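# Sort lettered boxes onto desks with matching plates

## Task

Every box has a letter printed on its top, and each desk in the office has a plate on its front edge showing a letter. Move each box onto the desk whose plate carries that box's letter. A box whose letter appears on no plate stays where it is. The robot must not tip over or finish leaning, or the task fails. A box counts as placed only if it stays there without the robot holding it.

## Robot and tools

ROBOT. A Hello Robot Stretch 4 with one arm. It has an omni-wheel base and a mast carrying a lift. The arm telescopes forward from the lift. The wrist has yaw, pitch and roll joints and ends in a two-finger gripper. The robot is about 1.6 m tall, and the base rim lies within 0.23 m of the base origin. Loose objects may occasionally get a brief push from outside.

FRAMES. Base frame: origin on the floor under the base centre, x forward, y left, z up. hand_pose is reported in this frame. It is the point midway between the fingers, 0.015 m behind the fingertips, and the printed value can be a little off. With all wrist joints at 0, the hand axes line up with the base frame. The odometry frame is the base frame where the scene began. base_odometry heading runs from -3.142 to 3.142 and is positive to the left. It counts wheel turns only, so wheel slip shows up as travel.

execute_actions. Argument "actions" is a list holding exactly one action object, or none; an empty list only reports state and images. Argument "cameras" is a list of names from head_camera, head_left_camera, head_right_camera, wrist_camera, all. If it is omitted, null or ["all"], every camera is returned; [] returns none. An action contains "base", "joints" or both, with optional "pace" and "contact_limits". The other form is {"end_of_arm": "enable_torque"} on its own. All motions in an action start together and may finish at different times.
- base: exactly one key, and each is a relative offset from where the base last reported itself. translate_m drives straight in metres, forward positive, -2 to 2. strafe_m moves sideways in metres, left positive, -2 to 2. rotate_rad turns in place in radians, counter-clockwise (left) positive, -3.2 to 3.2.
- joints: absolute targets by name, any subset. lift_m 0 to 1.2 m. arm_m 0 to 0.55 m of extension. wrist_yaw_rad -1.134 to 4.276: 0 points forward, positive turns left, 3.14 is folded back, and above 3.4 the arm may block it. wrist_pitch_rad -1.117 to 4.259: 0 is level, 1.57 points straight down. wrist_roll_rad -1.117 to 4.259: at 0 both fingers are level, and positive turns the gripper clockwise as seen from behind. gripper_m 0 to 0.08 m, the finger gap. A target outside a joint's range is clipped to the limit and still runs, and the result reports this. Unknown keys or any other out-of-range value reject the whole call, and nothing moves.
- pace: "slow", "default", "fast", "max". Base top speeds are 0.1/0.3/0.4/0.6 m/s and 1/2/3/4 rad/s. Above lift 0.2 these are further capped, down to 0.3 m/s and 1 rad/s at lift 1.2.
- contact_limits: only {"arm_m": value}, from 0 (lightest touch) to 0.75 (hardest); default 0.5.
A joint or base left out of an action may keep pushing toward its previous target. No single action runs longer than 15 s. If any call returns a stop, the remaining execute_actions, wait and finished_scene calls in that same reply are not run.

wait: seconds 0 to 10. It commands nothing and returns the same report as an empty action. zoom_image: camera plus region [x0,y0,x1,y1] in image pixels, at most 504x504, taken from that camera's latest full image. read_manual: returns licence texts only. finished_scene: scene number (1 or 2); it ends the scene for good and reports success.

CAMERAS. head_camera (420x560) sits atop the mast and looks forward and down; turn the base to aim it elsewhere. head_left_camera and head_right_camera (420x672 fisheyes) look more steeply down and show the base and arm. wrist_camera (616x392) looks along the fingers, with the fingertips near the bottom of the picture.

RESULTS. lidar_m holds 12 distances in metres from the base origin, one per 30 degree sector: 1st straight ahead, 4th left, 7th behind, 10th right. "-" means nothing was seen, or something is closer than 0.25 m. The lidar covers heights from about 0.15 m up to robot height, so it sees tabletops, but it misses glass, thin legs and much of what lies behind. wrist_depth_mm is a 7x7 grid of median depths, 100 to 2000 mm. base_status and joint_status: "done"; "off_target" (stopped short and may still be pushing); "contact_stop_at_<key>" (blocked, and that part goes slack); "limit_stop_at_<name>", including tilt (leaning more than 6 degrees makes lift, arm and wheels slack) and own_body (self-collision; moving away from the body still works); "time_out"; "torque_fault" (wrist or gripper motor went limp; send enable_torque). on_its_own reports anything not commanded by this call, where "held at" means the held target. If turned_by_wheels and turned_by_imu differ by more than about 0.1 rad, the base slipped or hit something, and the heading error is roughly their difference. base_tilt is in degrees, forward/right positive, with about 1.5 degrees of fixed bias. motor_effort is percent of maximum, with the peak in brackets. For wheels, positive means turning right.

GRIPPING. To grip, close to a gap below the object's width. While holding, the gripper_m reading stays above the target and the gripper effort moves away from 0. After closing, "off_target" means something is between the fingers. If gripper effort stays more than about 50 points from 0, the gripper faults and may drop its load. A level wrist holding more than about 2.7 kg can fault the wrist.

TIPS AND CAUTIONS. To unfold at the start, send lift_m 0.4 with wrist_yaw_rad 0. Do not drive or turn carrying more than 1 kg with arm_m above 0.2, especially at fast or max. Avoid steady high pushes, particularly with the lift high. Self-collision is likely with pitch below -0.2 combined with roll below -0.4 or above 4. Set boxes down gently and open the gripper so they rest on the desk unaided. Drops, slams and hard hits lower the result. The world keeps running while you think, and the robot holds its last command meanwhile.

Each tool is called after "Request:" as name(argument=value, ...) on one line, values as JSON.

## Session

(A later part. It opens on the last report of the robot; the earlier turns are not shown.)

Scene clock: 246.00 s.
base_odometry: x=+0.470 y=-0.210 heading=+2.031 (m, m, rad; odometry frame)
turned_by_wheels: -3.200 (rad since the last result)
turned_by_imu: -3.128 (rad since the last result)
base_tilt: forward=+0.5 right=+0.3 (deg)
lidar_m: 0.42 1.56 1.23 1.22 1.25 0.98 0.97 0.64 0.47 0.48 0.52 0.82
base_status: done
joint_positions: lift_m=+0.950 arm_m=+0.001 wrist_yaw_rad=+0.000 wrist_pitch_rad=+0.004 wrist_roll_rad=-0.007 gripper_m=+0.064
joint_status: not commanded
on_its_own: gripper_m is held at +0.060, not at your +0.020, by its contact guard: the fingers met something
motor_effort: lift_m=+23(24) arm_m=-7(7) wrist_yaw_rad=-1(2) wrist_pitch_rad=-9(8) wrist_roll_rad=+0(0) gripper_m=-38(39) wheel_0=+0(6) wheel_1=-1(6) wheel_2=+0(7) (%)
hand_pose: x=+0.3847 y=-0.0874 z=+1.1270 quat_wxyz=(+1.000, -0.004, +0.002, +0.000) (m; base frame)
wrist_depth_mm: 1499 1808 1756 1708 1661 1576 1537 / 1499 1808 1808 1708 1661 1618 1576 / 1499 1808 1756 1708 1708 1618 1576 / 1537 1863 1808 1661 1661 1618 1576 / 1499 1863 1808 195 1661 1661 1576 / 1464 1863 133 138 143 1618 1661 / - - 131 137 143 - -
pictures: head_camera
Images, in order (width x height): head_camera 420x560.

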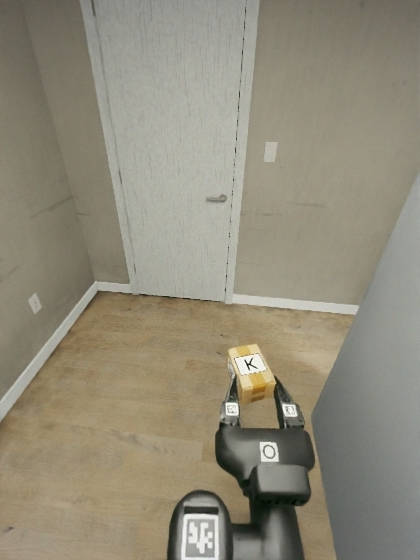

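Request:
execute_actions(actions=[{"base":{"translate_m":1.3}}], cameras=[])

Request:
execute_actions(actions=[{"base":{"rotate_rad":-1.93}}], cameras=["head_camera"])

Scene clock: 254.97 s.
base_odometry: x=-0.107 y=+0.955 heading=+2.031 (m, m, rad; odometry frame)
turned_by_wheels: +0.000 (rad since the last result)
turned_by_imu: -0.008 (rad since the last result)
base_tilt: forward=+0.4 right=+0.3 (deg)
lidar_m: 0.43 0.71 1.10 1.06 1.15 1.75 1.76 0.84 0.69 1.83 0.87 0.66
base_status: done
joint_positions: lift_m=+0.950 arm_m=+0.001 wrist_yaw_rad=+0.000 wrist_pitch_rad=+0.004 wrist_roll_rad=-0.007 gripper_m=+0.064
joint_status: not commanded
on_its_own: gripper_m is held at +0.060, not at your +0.020, by its contact guard: the fingers met something
motor_effort: lift_m=+23(23) arm_m=-6(7) wrist_yaw_rad=+0(1) wrist_pitch_rad=-11(7) wrist_roll_rad=+0(0) gripper_m=-39(39) wheel_0=+0(5) wheel_1=-2(5) wheel_2=+1(9) (%)
hand_pose: x=+0.3847 y=-0.0874 z=+1.1270 quat_wxyz=(+1.000, -0.004, +0.002, +0.000) (m; base frame)
wrist_depth_mm: 466 449 436 424 392 410 402 / 469 452 433 418 394 413 399 / 473 455 439 421 397 413 399 / 473 459 442 427 402 415 402 / 480 462 442 195 402 421 404 / 484 462 133 137 144 413 410 / - - 131 137 143 - -
pictures: none
No camera images: the call's "cameras" was empty. Leave "cameras" out to get every camera's image.

Scene clock: 257.33 s.
base_odometry: x=-0.107 y=+0.955 heading=+0.101 (m, m, rad; odometry frame)
turned_by_wheels: -1.930 (rad since the last result)
turned_by_imu: -1.886 (rad since the last result)
base_tilt: forward=+0.4 right=+0.3 (deg)
lidar_m: 0.44 1.32 0.79 0.63 0.61 0.78 1.06 1.07 1.25 2.22 1.22 0.74
base_status: done
joint_positions: lift_m=+0.950 arm_m=+0.001 wrist_yaw_rad=+0.000 wrist_pitch_rad=+0.004 wrist_roll_rad=-0.007 gripper_m=+0.064
joint_status: not commanded
on_its_own: gripper_m is held at +0.060, not at your +0.020, by its contact guard: the fingers met something
motor_effort: lift_m=+23(23) arm_m=-7(6) wrist_yaw_rad=+0(2) wrist_pitch_rad=-10(10) wrist_roll_rad=+1(0) gripper_m=-39(38) wheel_0=+1(6) wheel_1=+0(5) wheel_2=+0(4) (%)
hand_pose: x=+0.3847 y=-0.0875 z=+1.1270 quat_wxyz=(+1.000, -0.004, +0.002, +0.000) (m; base frame)
wrist_depth_mm: 1661 - - 661 466 496 517 / 1618 - - 668 469 496 517 / 1708 - - 661 473 500 525 / 1708 - - 654 473 504 525 / 1708 - - 195 477 500 525 / 1661 - 133 138 144 492 544 / - - 131 137 143 - -
pictures: head_camera
Images, in order (width x height): head_camera 420x560.

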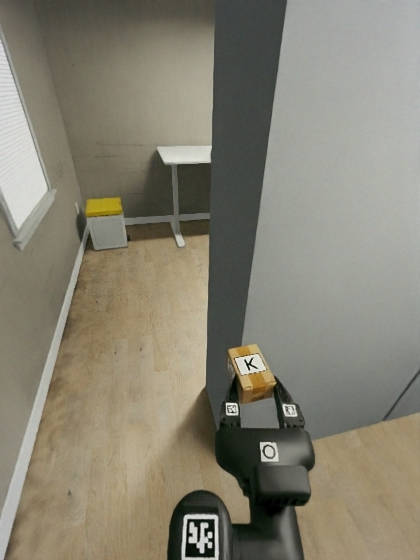

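Request:
execute_actions(actions=[{"base":{"strafe_m":0.25}}], cameras=[])

Request:
execute_actions(actions=[{"base":{"translate_m":1.45}}], cameras=[])

Request:
execute_actions(actions=[{"base":{"rotate_rad":-1.0}}], cameras=["head_camera"])

Scene clock: 263.90 s.
base_odometry: x=-0.132 y=+1.204 heading=+0.101 (m, m, rad; odometry frame)
turned_by_wheels: +0.000 (rad since the last result)
turned_by_imu: -0.001 (rad since the last result)
base_tilt: forward=+0.4 right=+0.3 (deg)
lidar_m: 0.43 0.85 0.50 0.40 0.35 0.49 0.87 1.13 1.34 2.39 1.15 0.78
base_status: done
joint_positions: lift_m=+0.950 arm_m=+0.001 wrist_yaw_rad=+0.000 wrist_pitch_rad=+0.004 wrist_roll_rad=-0.007 gripper_m=+0.064
joint_status: not commanded
on_its_own: gripper_m is held at +0.060, not at your +0.020, by its contact guard: the fingers met something
motor_effort: lift_m=+23(23) arm_m=-6(7) wrist_yaw_rad=+0(1) wrist_pitch_rad=-9(10) wrist_roll_rad=+0(0) gripper_m=-38(38) wheel_0=+0(8) wheel_1=-1(8) wheel_2=+0(2) (%)
hand_pose: x=+0.3847 y=-0.0874 z=+1.1270 quat_wxyz=(+1.000, -0.004, +0.002, +0.000) (m; base frame)
wrist_depth_mm: 1160 - - - 866 554 449 / 1160 - - - 878 564 455 / 1229 - - - 878 569 455 / 1182 - - - 866 564 462 / 1182 - - 195 809 559 462 / 1160 1756 133 138 143 477 462 / - - 131 137 143 - -
pictures: none
No camera images: the call's "cameras" was empty. Leave "cameras" out to get every camera's image.

Scene clock: 270.23 s.
base_odometry: x=+1.310 y=+1.350 heading=+0.101 (m, m, rad; odometry frame)
turned_by_wheels: +0.000 (rad since the last result)
turned_by_imu: -0.006 (rad since the last result)
base_tilt: forward=+0.5 right=+0.3 (deg)
lidar_m: 0.44 1.55 0.87 0.77 0.79 0.90 1.64 0.40 0.41 0.75 2.19 1.61
base_status: done
joint_positions: lift_m=+0.950 arm_m=+0.001 wrist_yaw_rad=+0.000 wrist_pitch_rad=+0.004 wrist_roll_rad=-0.007 gripper_m=+0.064
joint_status: not commanded
on_its_own: gripper_m is held at +0.060, not at your +0.020, by its contact guard: the fingers met something
motor_effort: lift_m=+23(23) arm_m=-6(7) wrist_yaw_rad=-1(2) wrist_pitch_rad=-11(9) wrist_roll_rad=+0(0) gripper_m=-39(38) wheel_0=+1(5) wheel_1=-1(5) wheel_2=+0(8) (%)
hand_pose: x=+0.3847 y=-0.0874 z=+1.1270 quat_wxyz=(+1.000, -0.004, +0.002, +0.000) (m; base frame)
wrist_depth_mm: 1708 1808 1921 - - - - / 1756 1863 1921 - - - - / 1756 1863 1983 - - - - / 1756 1808 1921 - - - - / 1808 1863 1921 196 1464 1808 - / 1756 1863 133 138 143 1808 - / - - 131 137 143 - -
pictures: none
No camera images: the call's "cameras" was empty. Leave "cameras" out to get every camera's image.

Scene clock: 272.03 s.
base_odometry: x=+1.310 y=+1.350 heading=-0.899 (m, m, rad; odometry frame)
turned_by_wheels: -1.000 (rad since the last result)
turned_by_imu: -0.978 (rad since the last result)
base_tilt: forward=+0.4 right=+0.3 (deg)
lidar_m: 0.45 1.59 1.40 1.42 0.81 0.78 0.77 0.94 1.77 0.40 0.42 0.82
base_status: done
joint_positions: lift_m=+0.950 arm_m=+0.001 wrist_yaw_rad=+0.000 wrist_pitch_rad=+0.004 wrist_roll_rad=-0.007 gripper_m=+0.064
joint_status: not commanded
on_its_own: gripper_m is held at +0.060, not at your +0.020, by its contact guard: the fingers met something
motor_effort: lift_m=+23(23) arm_m=-6(7) wrist_yaw_rad=-1(1) wrist_pitch_rad=-9(10) wrist_roll_rad=+0(0) gripper_m=-38(37) wheel_0=+0(6) wheel_1=+0(4) wheel_2=+1(5) (%)
hand_pose: x=+0.3847 y=-0.0874 z=+1.1270 quat_wxyz=(+1.000, -0.004, +0.002, +0.000) (m; base frame)
wrist_depth_mm: - - - - - - 1430 / - - - - - - 1430 / - - - - - - 1430 / - - - - - - 1499 / - - - 195 - - 1499 / - - 133 138 144 - 1464 / - - 131 137 144 - -
pictures: head_camera
Images, in order (width x height): head_camera 420x560.

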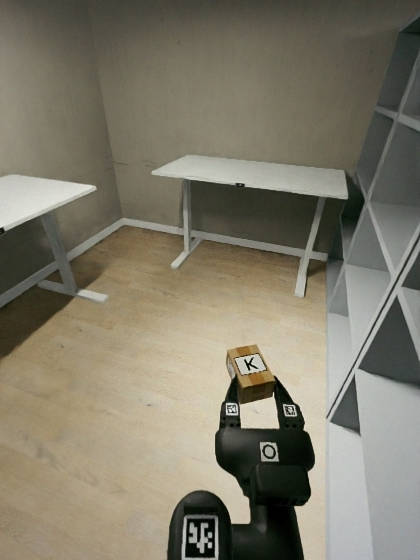

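Request:
execute_actions(actions=[{"base":{"translate_m":1.55},"joints":{"lift_m":1.05}}], cameras=["head_camera","wrist_camera"])

Scene clock: 281.00 s.
base_odometry: x=+2.275 y=+0.137 heading=-0.899 (m, m, rad; odometry frame)
turned_by_wheels: +0.000 (rad since the last result)
turned_by_imu: -0.007 (rad since the last result)
base_tilt: forward=+0.4 right=+0.3 (deg)
lidar_m: 0.46 0.89 0.89 0.91 1.10 2.18 2.25 0.96 0.84 0.84 0.82 0.71
base_status: done
joint_positions: lift_m=+1.050 arm_m=+0.001 wrist_yaw_rad=+0.000 wrist_pitch_rad=+0.004 wrist_roll_rad=-0.007 gripper_m=+0.064
joint_status: all done
on_its_own: gripper_m is held at +0.060, not at your +0.020, by its contact guard: the fingers met something
motor_effort: lift_m=+23(27) arm_m=-6(7) wrist_yaw_rad=-2(2) wrist_pitch_rad=-9(11) wrist_roll_rad=+0(0) gripper_m=-40(39) wheel_0=+1(4) wheel_1=-1(4) wheel_2=+2(8) (%)
hand_pose: x=+0.3847 y=-0.0874 z=+1.2270 quat_wxyz=(+1.000, -0.004, +0.002, +0.000) (m; base frame)
wrist_depth_mm: 1661 1576 1430 1336 1205 1138 1060 / 1661 1618 1499 1336 1255 1118 1060 / 1708 1618 1464 1308 1229 1160 1060 / 1661 1661 1464 1336 1255 1138 1060 / 1661 1661 1464 195 1229 1138 1078 / 1756 1618 133 137 144 1025 1025 / - - 131 137 143 - -
pictures: head_camera, wrist_camera
Images, in order (width x height): head_camera 420x560, wrist_camera 616x392.

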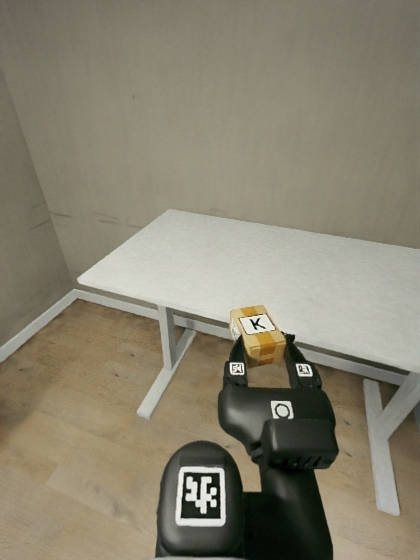

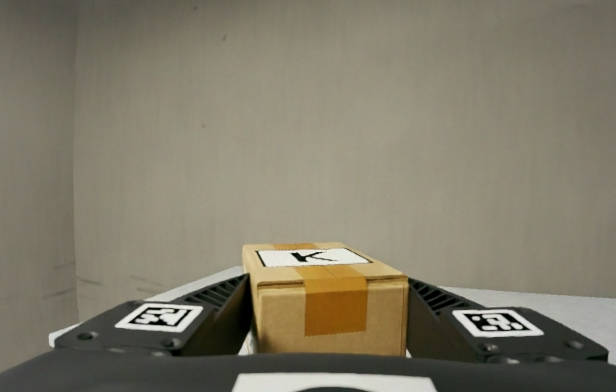

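Extend over the desk, then lower gently.

Request:
execute_actions(actions=[{"joints":{"arm_m":0.45}}], cameras=[])

Request:
execute_actions(actions=[{"joints":{"lift_m":0.88},"pace":"slow"}], cameras=["wrist_camera"])

Scene clock: 285.30 s.
base_odometry: x=+2.275 y=+0.137 heading=-0.899 (m, m, rad; odometry frame)
turned_by_wheels: +0.000 (rad since the last result)
turned_by_imu: -0.002 (rad since the last result)
base_tilt: forward=+0.4 right=+0.3 (deg)
lidar_m: 0.73 0.92 0.90 0.91 1.11 2.20 2.26 0.95 0.85 0.84 0.81 0.71
base_status: not commanded
joint_positions: lift_m=+1.050 arm_m=+0.449 wrist_yaw_rad=+0.000 wrist_pitch_rad=+0.004 wrist_roll_rad=-0.007 gripper_m=+0.064
joint_status: all done
on_its_own: gripper_m is held at +0.060, not at your +0.020, by its contact guard: the fingers met something
motor_effort: lift_m=+23(23) arm_m=+6(7) wrist_yaw_rad=-2(1) wrist_pitch_rad=-10(11) wrist_roll_rad=+1(0) gripper_m=-37(38) wheel_0=+1(1) wheel_1=-1(1) wheel_2=+1(2) (%)
hand_pose: x=+0.8324 y=-0.0874 z=+1.2270 quat_wxyz=(+1.000, -0.004, +0.002, +0.000) (m; base frame)
wrist_depth_mm: 1205 1078 960 878 809 741 691 / 1229 1060 960 878 820 750 707 / 1205 1078 976 891 809 750 715 / 1229 1098 976 904 831 778 707 / 1229 1098 976 195 798 768 715 / 1255 1078 133 137 144 732 715 / - - 131 137 143 - -
pictures: none
No camera images: the call's "cameras" was empty. Leave "cameras" out to get every camera's image.

Scene clock: 287.47 s.
base_odometry: x=+2.275 y=+0.137 heading=-0.899 (m, m, rad; odometry frame)
turned_by_wheels: +0.000 (rad since the last result)
turned_by_imu: -0.001 (rad since the last result)
base_tilt: forward=+0.4 right=+0.3 (deg)
lidar_m: 0.72 0.90 0.91 0.89 1.08 2.22 2.28 0.97 0.84 0.84 0.81 0.72
base_status: not commanded
joint_positions: lift_m=+0.880 arm_m=+0.449 wrist_yaw_rad=+0.000 wrist_pitch_rad=+0.004 wrist_roll_rad=-0.007 gripper_m=+0.064
joint_status: all done
on_its_own: gripper_m is held at +0.060, not at your +0.020, by its contact guard: the fingers met something
motor_effort: lift_m=+14(21) arm_m=+6(7) wrist_yaw_rad=-2(1) wrist_pitch_rad=-9(12) wrist_roll_rad=+0(0) gripper_m=-37(38) wheel_0=+1(1) wheel_1=-1(1) wheel_2=+1(1) (%)
hand_pose: x=+0.8324 y=-0.0874 z=+1.0578 quat_wxyz=(+1.000, -0.004, +0.002, +0.000) (m; base frame)
wrist_depth_mm: 1205 1060 976 878 809 741 699 / 1182 1098 960 878 809 750 707 / 1229 1078 991 891 820 750 707 / 1229 1078 976 891 820 759 707 / 1229 1042 820 195 788 741 715 / 430 488 133 138 144 504 496 / - - 131 137 143 - -
pictures: wrist_camera
Images, in order (width x height): wrist_camera 616x392.

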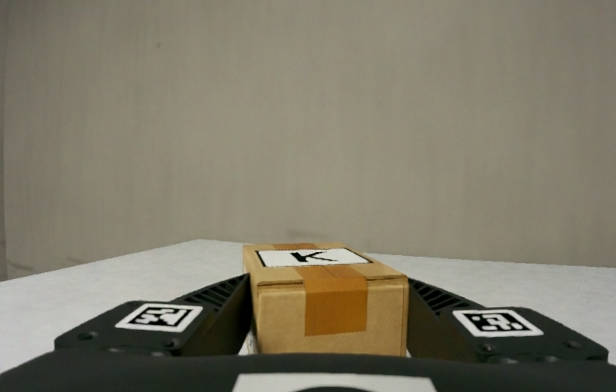

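Request:
execute_actions(actions=[{"joints":{"lift_m":0.83},"pace":"slow"}], cameras=[])

Scene clock: 290.57 s.
base_odometry: x=+2.275 y=+0.137 heading=-0.899 (m, m, rad; odometry frame)
turned_by_wheels: +0.000 (rad since the last result)
turned_by_imu: -0.001 (rad since the last result)
base_tilt: forward=+0.4 right=+0.3 (deg)
lidar_m: 0.78 0.90 0.91 0.91 1.09 2.20 2.25 0.97 0.83 0.84 0.80 0.70
base_status: not commanded
joint_positions: lift_m=+0.830 arm_m=+0.449 wrist_yaw_rad=+0.000 wrist_pitch_rad=+0.004 wrist_roll_rad=-0.007 gripper_m=+0.064
joint_status: all done
on_its_own: gripper_m is held at +0.060, not at your +0.020, by its contact guard: the fingers met something
motor_effort: lift_m=+14(15) arm_m=+6(7) wrist_yaw_rad=-1(2) wrist_pitch_rad=-8(11) wrist_roll_rad=+1(1) gripper_m=-38(38) wheel_0=+1(1) wheel_1=-1(1) wheel_2=+2(1) (%)
hand_pose: x=+0.8324 y=-0.0874 z=+1.0078 quat_wxyz=(+1.000, -0.004, +0.002, +0.000) (m; base frame)
wrist_depth_mm: 1182 1098 960 878 809 750 691 / 1205 1060 976 891 820 750 707 / 1205 1098 960 891 820 759 707 / 1229 1078 976 891 831 759 715 / 521 535 554 195 569 569 569 / 296 334 133 138 143 342 340 / - - 131 137 143 - -
pictures: none
No camera images: the call's "cameras" was empty. Leave "cameras" out to get every camera's image.

Request:
execute_actions(actions=[{"joints":{"lift_m":0.80},"pace":"slow"}], cameras=[])

Scene clock: 294.17 s.
base_odometry: x=+2.275 y=+0.137 heading=-0.899 (m, m, rad; odometry frame)
turned_by_wheels: +0.000 (rad since the last result)
turned_by_imu: -0.001 (rad since the last result)
base_tilt: forward=+0.4 right=+0.3 (deg)
lidar_m: 0.78 0.89 0.89 0.92 1.11 2.21 2.27 0.95 0.84 0.83 0.80 0.70
base_status: not commanded
joint_positions: lift_m=+0.801 arm_m=+0.449 wrist_yaw_rad=+0.000 wrist_pitch_rad=-0.007 wrist_roll_rad=-0.007 gripper_m=+0.064
joint_status: all done
on_its_own: gripper_m is held at +0.060, not at your +0.020, by its contact guard: the fingers met something
motor_effort: lift_m=+9(14) arm_m=+6(7) wrist_yaw_rad=-1(2) wrist_pitch_rad=+21(23) wrist_roll_rad=+0(0) gripper_m=-37(39) wheel_0=+1(1) wheel_1=-1(1) wheel_2=+1(1) (%)
hand_pose: x=+0.8324 y=-0.0874 z=+0.9805 quat_wxyz=(+1.000, -0.004, -0.004, +0.000) (m; base frame)
wrist_depth_mm: 1255 1098 976 891 809 750 699 / 1229 1078 976 891 809 750 723 / 1205 1078 991 891 809 759 707 / 1205 1098 976 904 831 768 715 / 439 459 480 196 496 496 492 / 240 273 133 138 143 283 279 / - - 131 137 143 - -
pictures: none
No camera images: the call's "cameras" was empty. Leave "cameras" out to get every camera's image.

Request:
execute_actions(actions=[{"joints":{"gripper_m":0.08,"lift_m":0.81}}], cameras=[])

Request:
execute_actions(actions=[{"joints":{"arm_m":0.0}}], cameras=["head_camera"])

Scene clock: 298.90 s.
base_odometry: x=+2.275 y=+0.137 heading=-0.899 (m, m, rad; odometry frame)
turned_by_wheels: +0.000 (rad since the last result)
turned_by_imu: -0.002 (rad since the last result)
base_tilt: forward=+0.4 right=+0.3 (deg)
lidar_m: 0.81 0.90 0.89 0.90 1.11 2.20 2.25 0.96 0.86 0.83 0.82 0.69
base_status: not commanded
joint_positions: lift_m=+0.810 arm_m=+0.449 wrist_yaw_rad=+0.000 wrist_pitch_rad=+0.002 wrist_roll_rad=-0.007 gripper_m=+0.080
joint_status: all done
motor_effort: lift_m=+24(23) arm_m=+6(6) wrist_yaw_rad=-2(0) wrist_pitch_rad=-5(21) wrist_roll_rad=+0(0) gripper_m=+1(36) wheel_0=+1(1) wheel_1=-1(1) wheel_2=+1(2) (%)
hand_pose: x=+0.8324 y=-0.0874 z=+0.9873 quat_wxyz=(+1.000, -0.004, +0.001, +0.000) (m; base frame)
wrist_depth_mm: 1182 1098 960 866 809 759 691 / 1229 1098 960 891 809 750 691 / 1229 1078 960 878 809 759 707 / 1205 1098 960 904 820 768 715 / 430 445 455 202 473 469 462 / 259 271 141 138 145 132 - / - - 134 137 145 - -
pictures: none
No camera images: the call's "cameras" was empty. Leave "cameras" out to get every camera's image.

Scene clock: 301.30 s.
base_odometry: x=+2.275 y=+0.137 heading=-0.899 (m, m, rad; odometry frame)
turned_by_wheels: +0.000 (rad since the last result)
turned_by_imu: -0.001 (rad since the last result)
base_tilt: forward=+0.4 right=+0.3 (deg)
lidar_m: 0.71 0.87 0.90 0.89 1.09 2.22 2.25 0.96 0.84 0.85 0.83 0.69
base_status: not commanded
joint_positions: lift_m=+0.810 arm_m=+0.001 wrist_yaw_rad=+0.000 wrist_pitch_rad=+0.003 wrist_roll_rad=-0.007 gripper_m=+0.080
joint_status: all done
motor_effort: lift_m=+24(23) arm_m=-7(5) wrist_yaw_rad=-2(2) wrist_pitch_rad=-7(7) wrist_roll_rad=+0(0) gripper_m=+2(1) wheel_0=+1(1) wheel_1=-1(1) wheel_2=+1(1) (%)
hand_pose: x=+0.3847 y=-0.0874 z=+0.9872 quat_wxyz=(+1.000, -0.004, +0.001, +0.000) (m; base frame)
wrist_depth_mm: 1661 1661 1464 1336 1229 1118 1042 / 1708 1618 1464 1366 1229 1138 1042 / 1708 1618 1464 1336 1229 1138 1078 / 1708 1576 1430 1281 1229 1138 1078 / 1618 1537 691 569 574 484 477 / 1708 1576 145 1366 1229 132 1078 / - - 141 1366 1229 - -
pictures: head_camera
Images, in order (width x height): head_camera 420x560.

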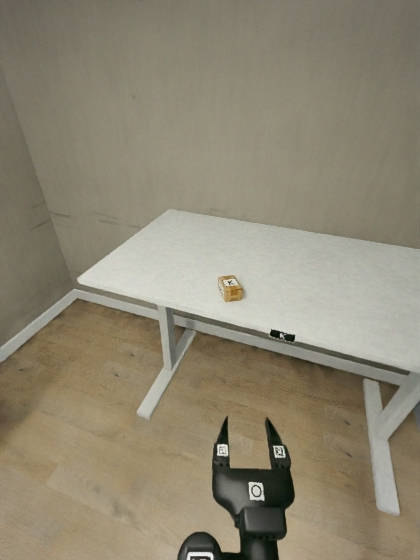

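Request:
finished_scene(scene=1)

The scene is finished: the task was done.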